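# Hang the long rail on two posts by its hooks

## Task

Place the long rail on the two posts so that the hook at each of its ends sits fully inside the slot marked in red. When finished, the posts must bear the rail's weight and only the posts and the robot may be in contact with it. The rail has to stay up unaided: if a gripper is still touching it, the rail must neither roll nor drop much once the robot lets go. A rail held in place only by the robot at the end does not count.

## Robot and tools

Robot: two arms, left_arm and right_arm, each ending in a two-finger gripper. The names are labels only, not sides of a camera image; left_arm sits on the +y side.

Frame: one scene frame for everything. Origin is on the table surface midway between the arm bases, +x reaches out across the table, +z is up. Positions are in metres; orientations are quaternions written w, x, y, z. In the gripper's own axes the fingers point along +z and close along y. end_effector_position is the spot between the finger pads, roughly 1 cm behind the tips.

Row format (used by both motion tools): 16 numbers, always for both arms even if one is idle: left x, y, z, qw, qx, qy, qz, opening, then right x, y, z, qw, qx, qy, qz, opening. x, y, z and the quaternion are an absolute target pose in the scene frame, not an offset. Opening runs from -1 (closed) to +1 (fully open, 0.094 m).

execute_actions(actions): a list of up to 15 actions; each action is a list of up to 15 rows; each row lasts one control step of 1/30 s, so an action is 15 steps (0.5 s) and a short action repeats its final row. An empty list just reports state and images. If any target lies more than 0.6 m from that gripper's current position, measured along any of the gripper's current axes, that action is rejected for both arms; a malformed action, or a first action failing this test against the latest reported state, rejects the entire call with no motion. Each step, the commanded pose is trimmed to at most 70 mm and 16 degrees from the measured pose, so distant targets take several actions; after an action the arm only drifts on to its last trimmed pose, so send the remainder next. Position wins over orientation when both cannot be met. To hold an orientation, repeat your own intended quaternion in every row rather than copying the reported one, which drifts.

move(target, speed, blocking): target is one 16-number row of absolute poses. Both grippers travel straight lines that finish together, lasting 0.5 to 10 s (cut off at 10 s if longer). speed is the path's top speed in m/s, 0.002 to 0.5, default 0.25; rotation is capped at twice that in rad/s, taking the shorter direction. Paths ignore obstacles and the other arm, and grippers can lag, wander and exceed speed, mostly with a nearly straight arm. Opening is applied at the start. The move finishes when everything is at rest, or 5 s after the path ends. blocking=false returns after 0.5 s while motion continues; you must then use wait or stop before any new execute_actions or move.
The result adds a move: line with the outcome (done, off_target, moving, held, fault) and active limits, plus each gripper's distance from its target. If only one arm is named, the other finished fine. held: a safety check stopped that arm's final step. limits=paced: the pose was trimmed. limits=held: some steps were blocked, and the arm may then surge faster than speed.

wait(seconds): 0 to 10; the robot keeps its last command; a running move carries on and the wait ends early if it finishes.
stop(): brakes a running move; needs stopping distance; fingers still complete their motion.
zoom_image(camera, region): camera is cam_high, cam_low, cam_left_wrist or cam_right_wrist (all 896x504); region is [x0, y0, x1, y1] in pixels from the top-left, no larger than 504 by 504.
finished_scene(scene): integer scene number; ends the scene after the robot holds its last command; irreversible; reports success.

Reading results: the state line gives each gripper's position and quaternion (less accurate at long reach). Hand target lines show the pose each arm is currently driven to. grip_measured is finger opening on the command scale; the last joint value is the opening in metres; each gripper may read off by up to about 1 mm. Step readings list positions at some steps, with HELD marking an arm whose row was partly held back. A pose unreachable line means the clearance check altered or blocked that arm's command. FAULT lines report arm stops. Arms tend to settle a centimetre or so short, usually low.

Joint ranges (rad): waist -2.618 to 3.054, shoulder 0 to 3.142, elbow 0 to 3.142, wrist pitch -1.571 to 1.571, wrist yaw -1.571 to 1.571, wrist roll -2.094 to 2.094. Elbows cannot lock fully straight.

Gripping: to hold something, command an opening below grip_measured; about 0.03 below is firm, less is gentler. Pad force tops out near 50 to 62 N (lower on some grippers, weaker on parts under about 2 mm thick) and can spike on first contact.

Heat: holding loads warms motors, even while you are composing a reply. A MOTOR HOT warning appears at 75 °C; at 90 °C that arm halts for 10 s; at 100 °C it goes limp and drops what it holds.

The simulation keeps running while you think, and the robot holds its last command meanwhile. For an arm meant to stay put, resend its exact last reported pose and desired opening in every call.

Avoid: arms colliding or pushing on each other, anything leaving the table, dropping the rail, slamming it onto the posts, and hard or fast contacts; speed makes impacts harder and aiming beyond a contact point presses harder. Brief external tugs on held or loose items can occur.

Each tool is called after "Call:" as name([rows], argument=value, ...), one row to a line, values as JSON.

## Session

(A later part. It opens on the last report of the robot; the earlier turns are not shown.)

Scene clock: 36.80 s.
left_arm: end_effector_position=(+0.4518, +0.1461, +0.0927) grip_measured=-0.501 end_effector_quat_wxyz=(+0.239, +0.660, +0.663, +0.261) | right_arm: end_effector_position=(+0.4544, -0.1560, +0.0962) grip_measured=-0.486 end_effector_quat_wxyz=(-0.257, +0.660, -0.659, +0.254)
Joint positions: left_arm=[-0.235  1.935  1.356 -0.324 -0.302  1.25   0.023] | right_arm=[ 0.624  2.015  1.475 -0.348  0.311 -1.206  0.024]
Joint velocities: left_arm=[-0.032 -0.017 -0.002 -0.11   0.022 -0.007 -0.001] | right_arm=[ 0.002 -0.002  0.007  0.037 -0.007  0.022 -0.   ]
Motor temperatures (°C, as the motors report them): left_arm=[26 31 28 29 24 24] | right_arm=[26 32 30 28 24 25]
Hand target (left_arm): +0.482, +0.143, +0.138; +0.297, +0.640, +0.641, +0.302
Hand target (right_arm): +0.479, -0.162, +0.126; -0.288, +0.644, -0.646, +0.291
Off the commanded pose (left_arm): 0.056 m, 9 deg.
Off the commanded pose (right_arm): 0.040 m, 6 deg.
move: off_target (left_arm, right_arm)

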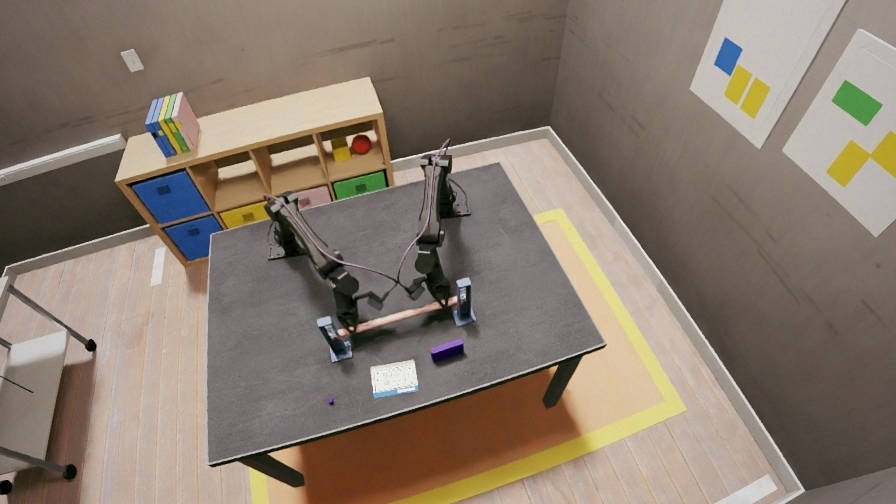

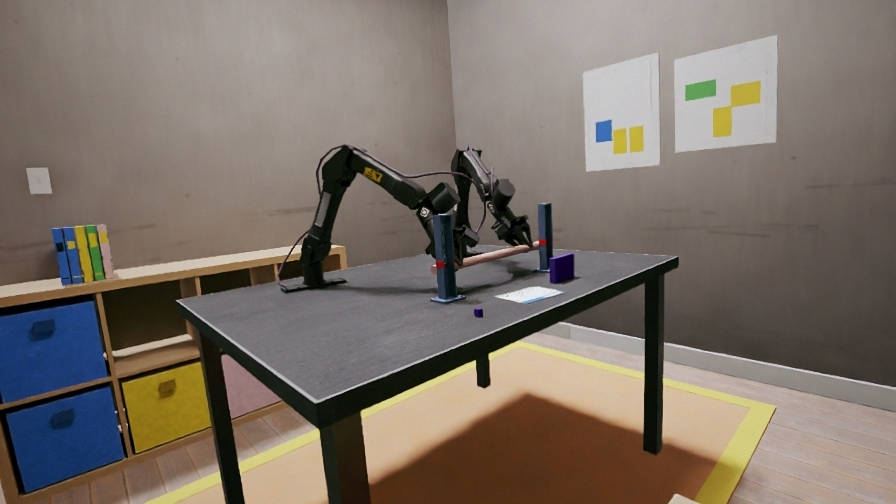

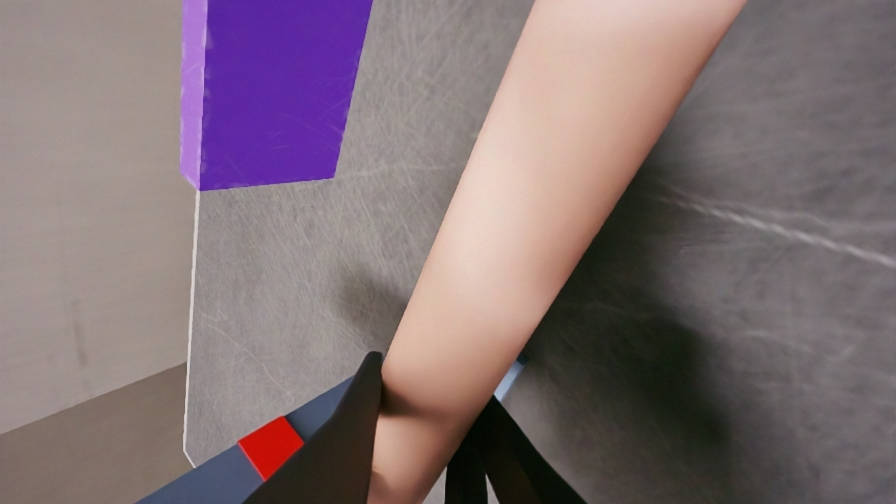

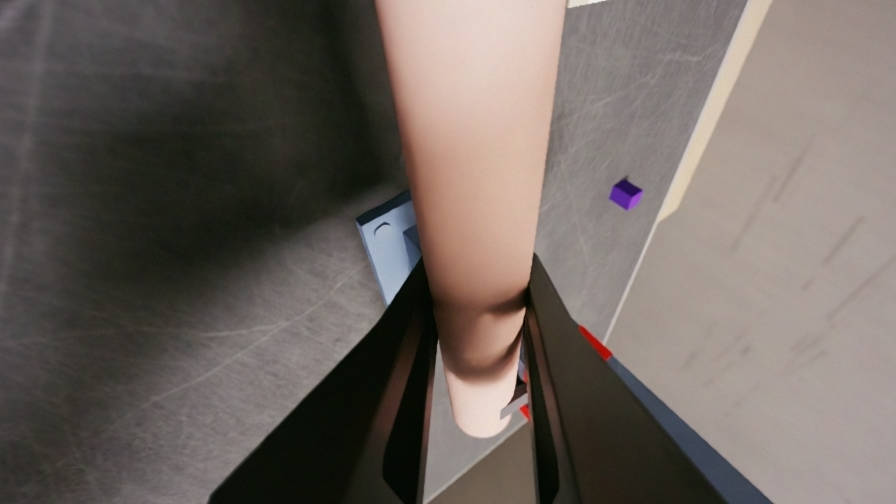

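Both ends stop in x, so the rail appears to be against the posts. I'll lower it to seat the hooks, then open the right gripper to check.

Call:
move(target=[0.468,0.144,0.095,0.28,0.65,0.65,0.28,-0.535,0.466,-0.157,0.092,0.28,-0.65,0.65,-0.28,-0.52], speed=0.03)

Call:
move(target=[0.462,0.145,0.093,0.27,0.653,0.653,0.27,-0.535,0.458,-0.157,0.092,0.27,-0.653,0.653,-0.27,0.3], speed=0.03)

Scene clock: 38.83 s.
left_arm: end_effector_position=(+0.4514, +0.1464, +0.0852) grip_measured=-0.501 end_effector_quat_wxyz=(+0.246, +0.655, +0.665, +0.262) | right_arm: end_effector_position=(+0.4542, -0.1561, +0.0932) grip_measured=-0.486 end_effector_quat_wxyz=(-0.263, +0.654, -0.658, +0.265)
Joint positions: left_arm=[-0.235  1.937  1.318 -0.271 -0.303  1.242  0.023] | right_arm=[ 0.631  2.011  1.439 -0.296  0.335 -1.202  0.024]
Joint velocities: left_arm=[ 0.002  0.002  0.002 -0.007 -0.037  0.081 -0.001] | right_arm=[-0.017  0.007 -0.012  0.066 -0.007  0.066  0.001]
Motor temperatures (°C, as the motors report them): left_arm=[26 31 27 29 24 24] | right_arm=[26 33 30 29 24 25]
Hand target (left_arm): +0.467, +0.145, +0.096; +0.277, +0.649, +0.650, +0.281
Hand target (right_arm): +0.465, -0.157, +0.093; -0.278, +0.650, -0.650, +0.279
Off the commanded pose (left_arm): 0.019 m, 5 deg.
Off the commanded pose (right_arm): 0.012 m, 3 deg.
move: off_target (left_arm, right_arm)

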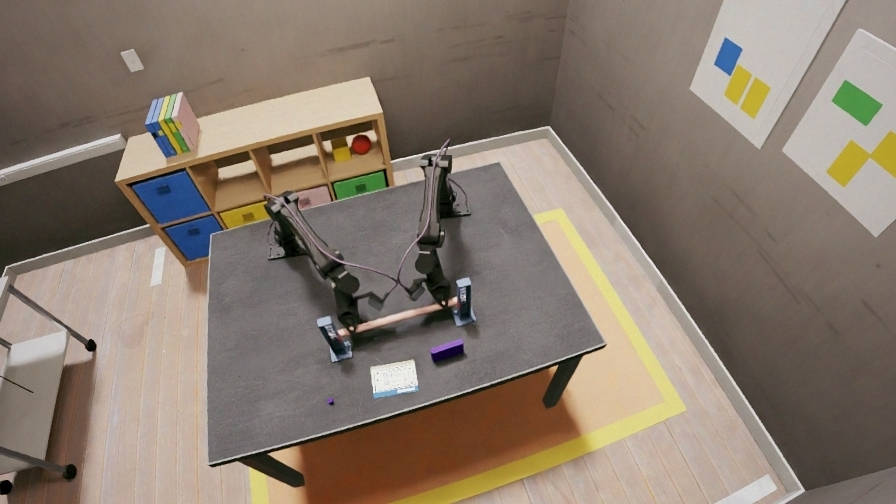

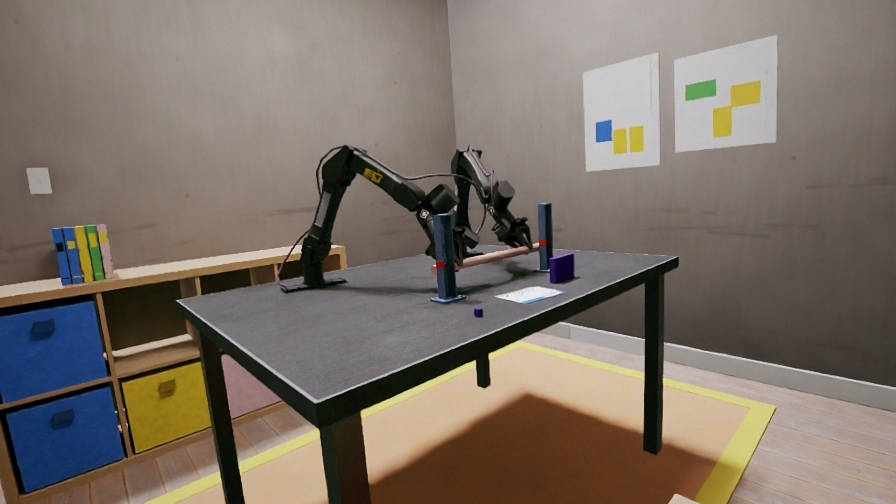

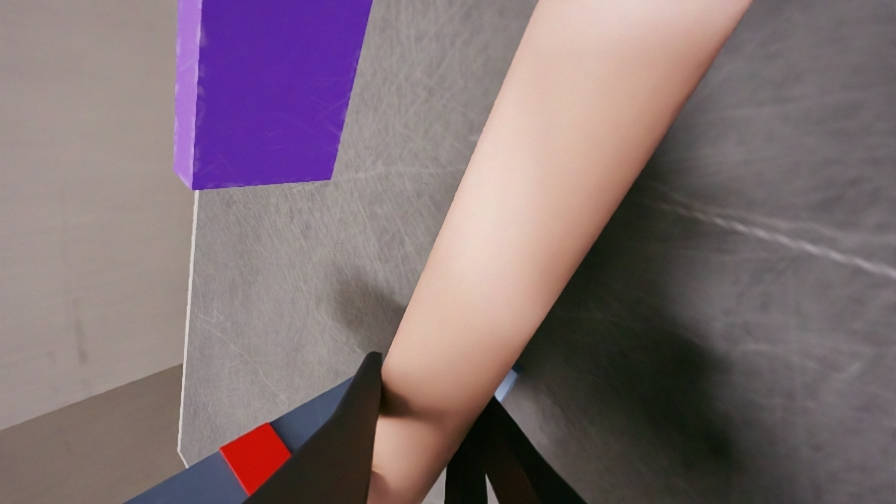

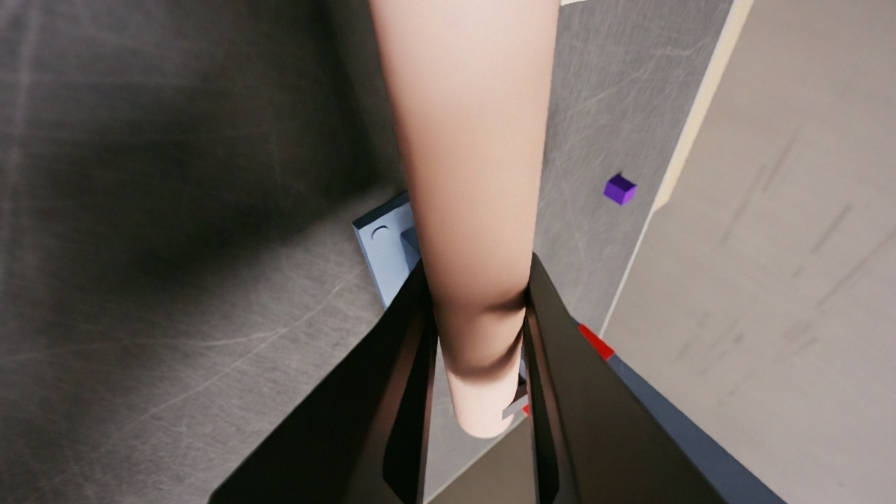

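Scene clock: 40.00 s.
left_arm: end_effector_position=(+0.4512, +0.1465, +0.0850) grip_measured=-0.501 end_effector_quat_wxyz=(+0.246, +0.654, +0.666, +0.262) | right_arm: end_effector_position=(+0.4583, -0.1537, +0.0979) grip_measured=+0.298 end_effector_quat_wxyz=(-0.273, +0.654, -0.652, +0.271)
Joint positions: left_arm=[-0.235  1.937  1.318 -0.273 -0.303  1.239  0.023] | right_arm=[ 0.632  2.01   1.439 -0.27   0.335 -1.216  0.061]
Joint velocities: left_arm=[ 0.002  0.002  0.017  0.007 -0.037  0.051 -0.   ] | right_arm=[ 0.002 -0.007 -0.007 -0.007 -0.066  0.081  0.001]
Motor temperatures (°C, as the motors report them): left_arm=[26 32 27 29 24 24] | right_arm=[26 33 30 29 24 25]
Hand target (left_arm): +0.461, +0.145, +0.094; +0.269, +0.654, +0.653, +0.271
Hand target (right_arm): +0.458, -0.157, +0.092; -0.270, +0.653, -0.653, +0.270
Off the commanded pose (left_arm): 0.014 m, 3 deg.
Off the commanded pose (right_arm): 0.007 m, 0 deg.
move: off_target (left_arm)

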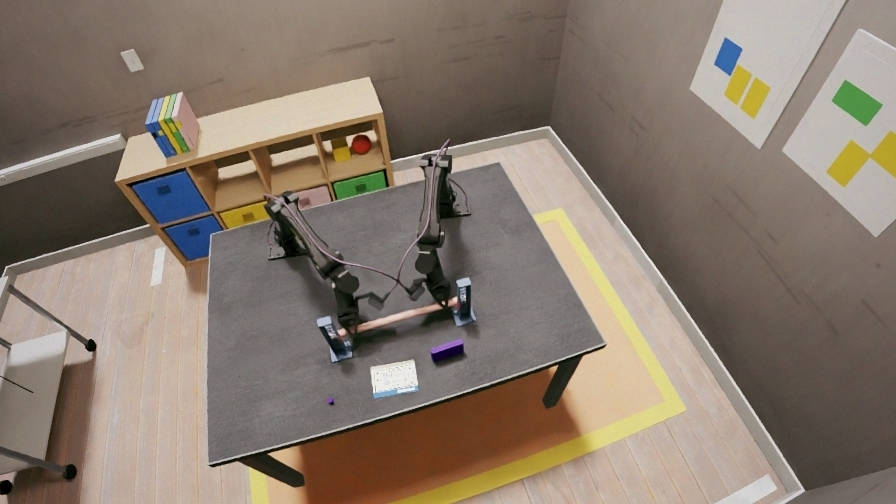

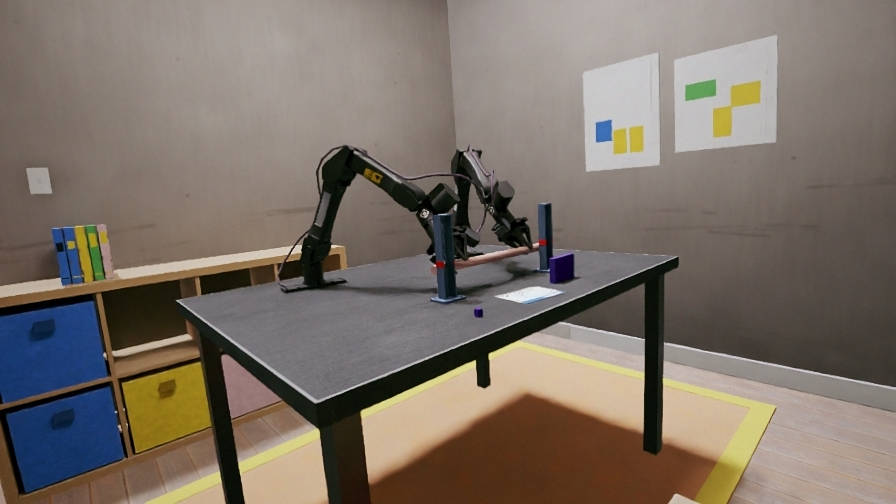

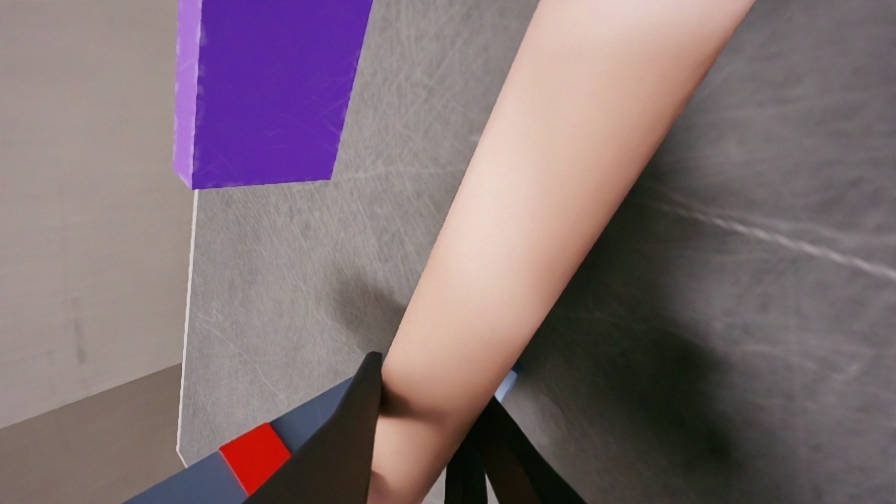

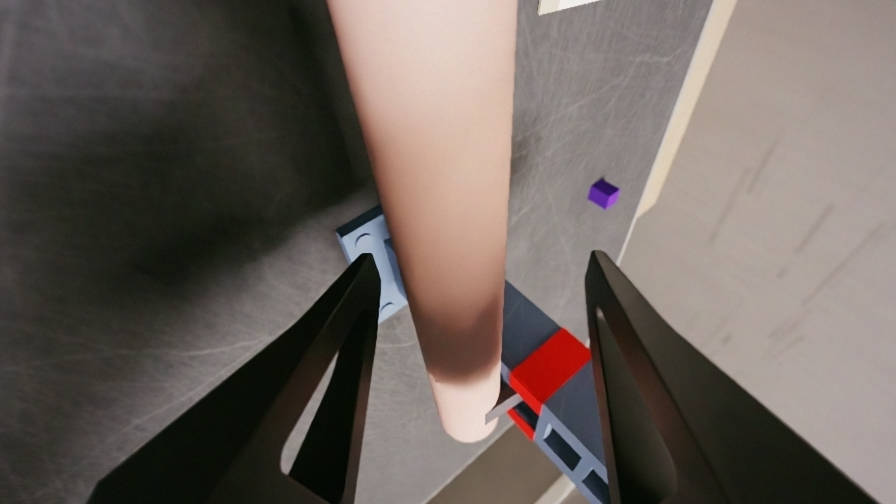

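The right hook is seated. Next I release the left gripper and retreat.

Call:
move(target=[0.453,0.145,0.087,0.27,0.653,0.653,0.27,0.3,0.458,-0.157,0.092,0.27,-0.653,0.653,-0.27,0.3], speed=0.03)

Call:
move(target=[0.42,0.13,0.125,0.27,0.653,0.653,0.27,0.3,0.42,-0.157,0.13,0.27,-0.653,0.653,-0.27,0.3], speed=0.1)

Call:
zoom_image(camera="cam_high", region=[445, 280, 485, 320])

Scene clock: 41.37 s.
left_arm: end_effector_position=(+0.4492, +0.1474, +0.0754) grip_measured=+0.298 end_effector_quat_wxyz=(+0.250, +0.659, +0.657, +0.267) | right_arm: end_effector_position=(+0.4586, -0.1535, +0.0982) grip_measured=+0.298 end_effector_quat_wxyz=(-0.274, +0.653, -0.651, +0.271)
Joint positions: left_arm=[-0.235  1.937  1.266 -0.204 -0.303  1.263  0.061] | right_arm=[ 0.632  2.01   1.439 -0.268  0.335 -1.217  0.061]
Joint velocities: left_arm=[-0.002  0.007 -0.012 -0.037 -0.037 -0.007 -0.001] | right_arm=[ 0.002 -0.002 -0.012 -0.051 -0.007  0.051 -0.   ]
Motor temperatures (°C, as the motors report them): left_arm=[26 32 27 29 24 24] | right_arm=[26 33 29 29 24 25]
Hand target (left_arm): +0.453, +0.145, +0.087; +0.270, +0.654, +0.653, +0.271
Hand target (right_arm): +0.458, -0.157, +0.092; -0.270, +0.653, -0.653, +0.270
Off the commanded pose (left_arm): 0.012 m, 2 deg.
Off the commanded pose (right_arm): 0.007 m, 1 deg.
move: off_target (left_arm)

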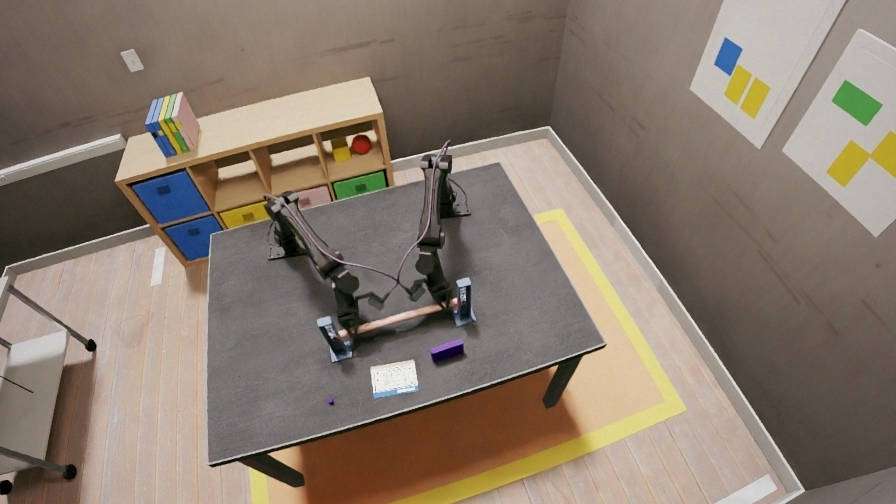

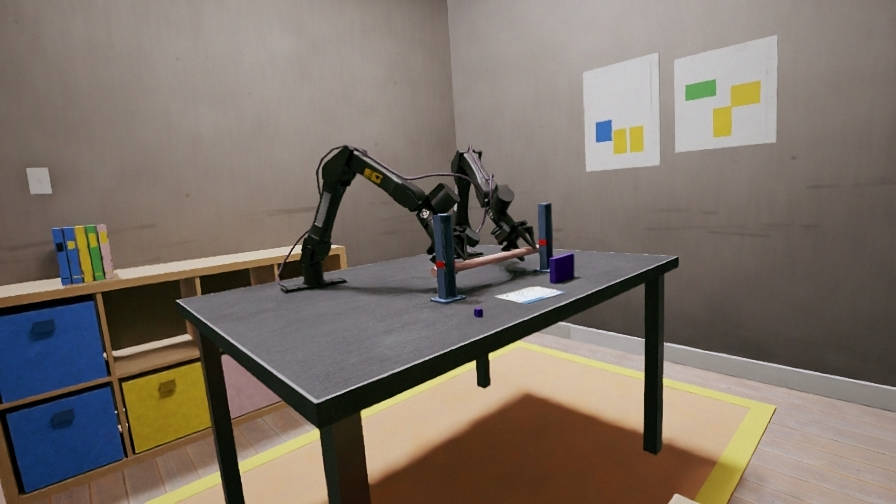

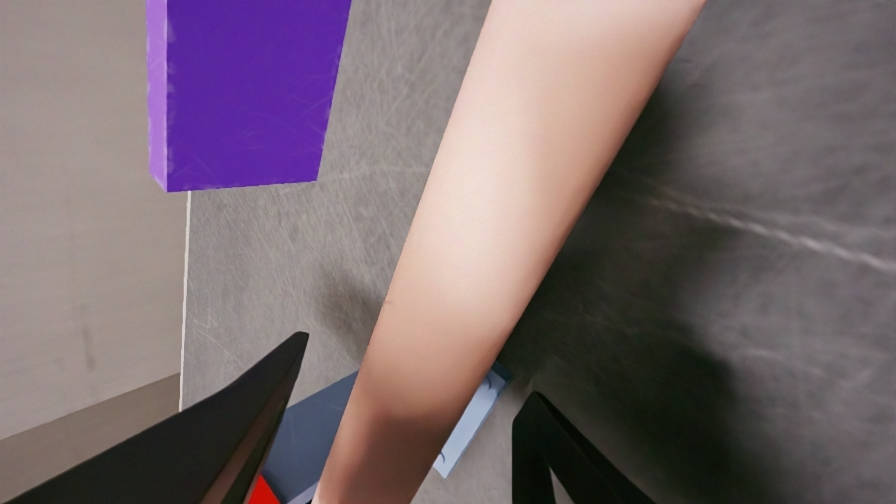

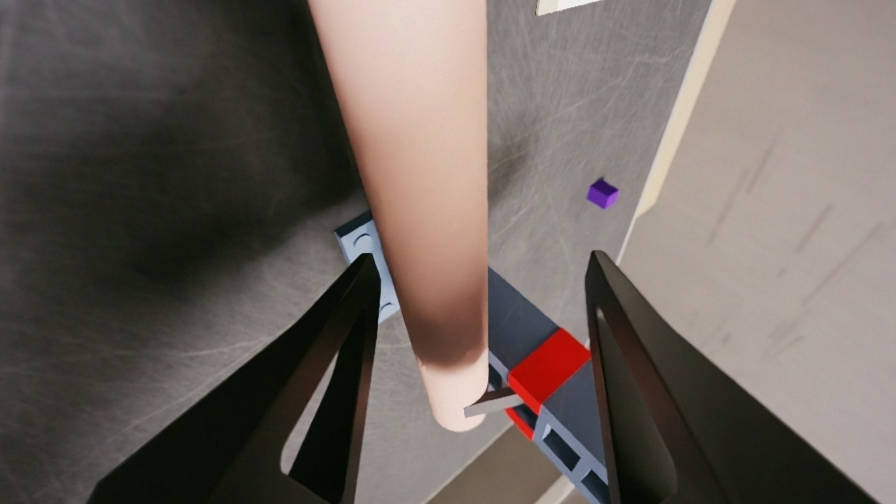

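Scene clock: 42.47 s.
left_arm: end_effector_position=(+0.4226, +0.1302, +0.1152) grip_measured=+0.298 end_effector_quat_wxyz=(+0.263, +0.661, +0.650, +0.266) | right_arm: end_effector_position=(+0.4263, -0.1576, +0.1277) grip_measured=+0.298 end_effector_quat_wxyz=(-0.271, +0.655, -0.651, +0.272)
Joint positions: left_arm=[-0.3    1.811  1.257 -0.31  -0.327  1.224  0.061] | right_arm=[ 0.662  1.871  1.372 -0.353  0.357 -1.195  0.061]
Joint velocities: left_arm=[ 0.002  0.007  0.002 -0.022  0.007 -0.081  0.001] | right_arm=[-0.007 -0.007  0.002 -0.095  0.022  0.037 -0.001]
Motor temperatures (°C, as the motors report them): left_arm=[26 32 27 29 24 24] | right_arm=[26 33 29 29 24 25]
Hand target (left_arm): +0.420, +0.130, +0.125; +0.270, +0.654, +0.653, +0.270
Hand target (right_arm): +0.420, -0.157, +0.129; -0.270, +0.654, -0.654, +0.269
Off the commanded pose (left_arm): 0.010 m, 1 deg.
Off the commanded pose (right_arm): 0.007 m, 0 deg.
move: done

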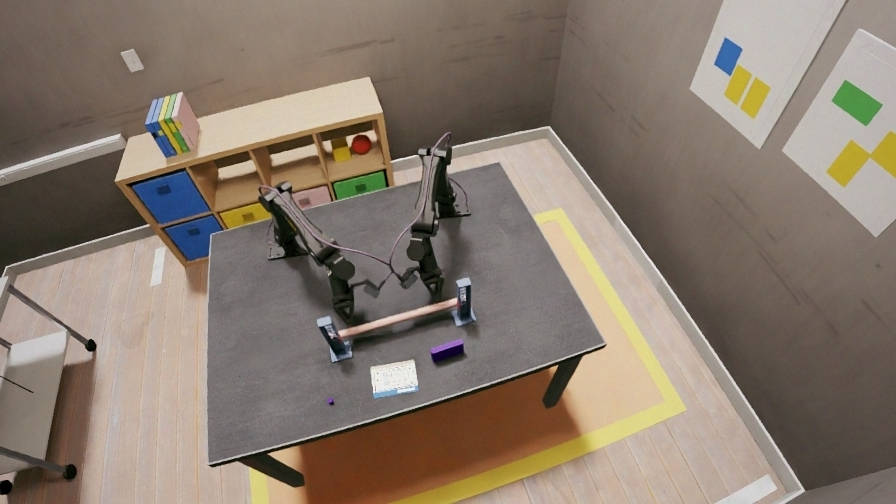

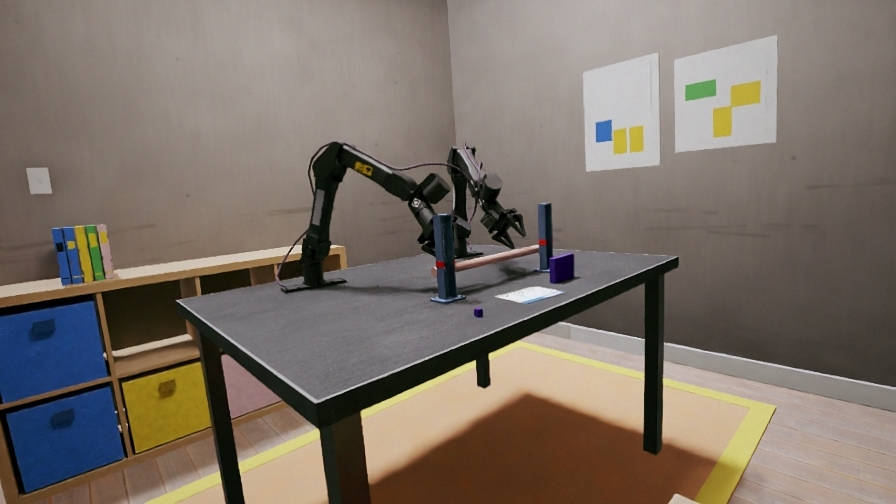

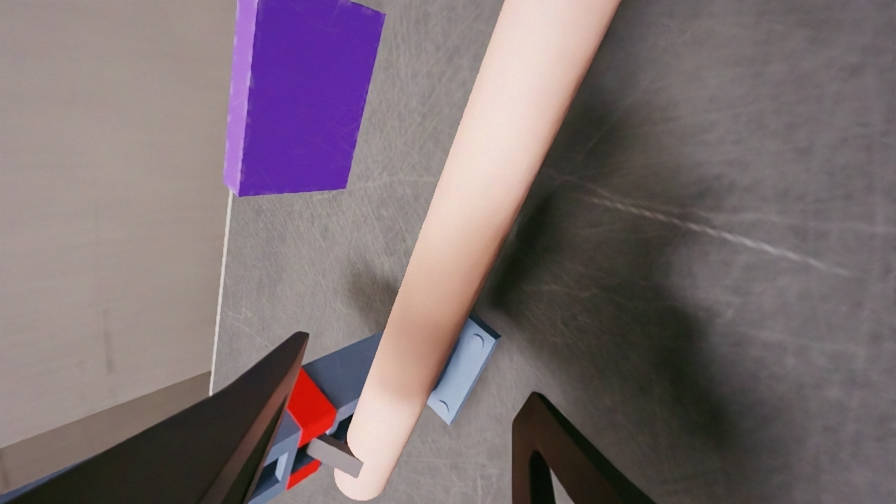

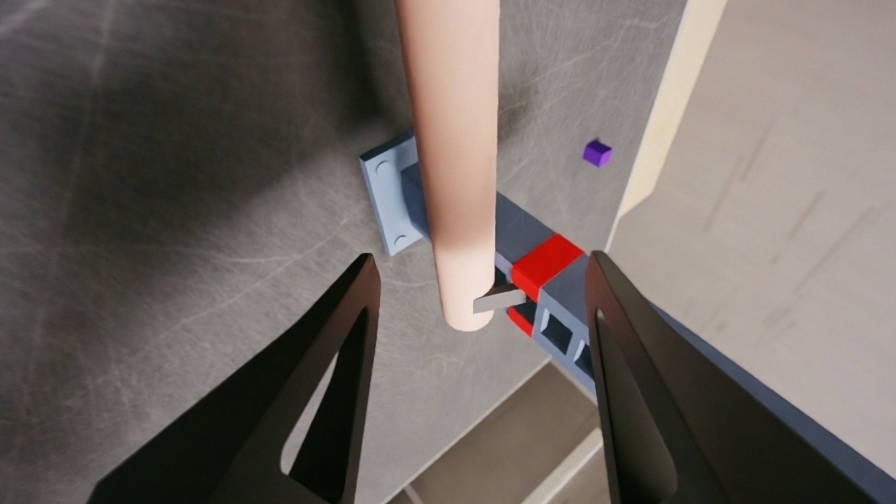

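Region (445, 280, 485, 320) of cam_high's 896x504 image, scaled by 12.600, with more detail than that image has.

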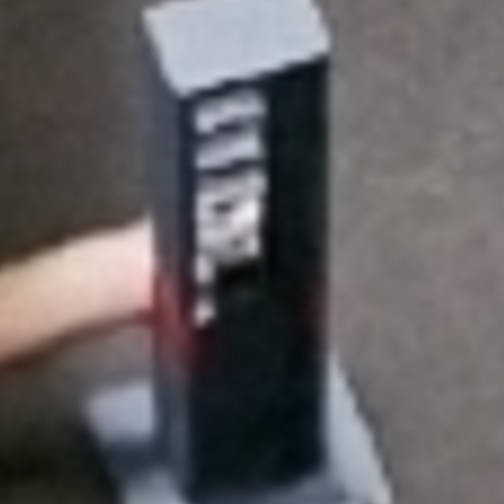

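Call:
finished_scene(scene=1)

The scene is finished: the task was done.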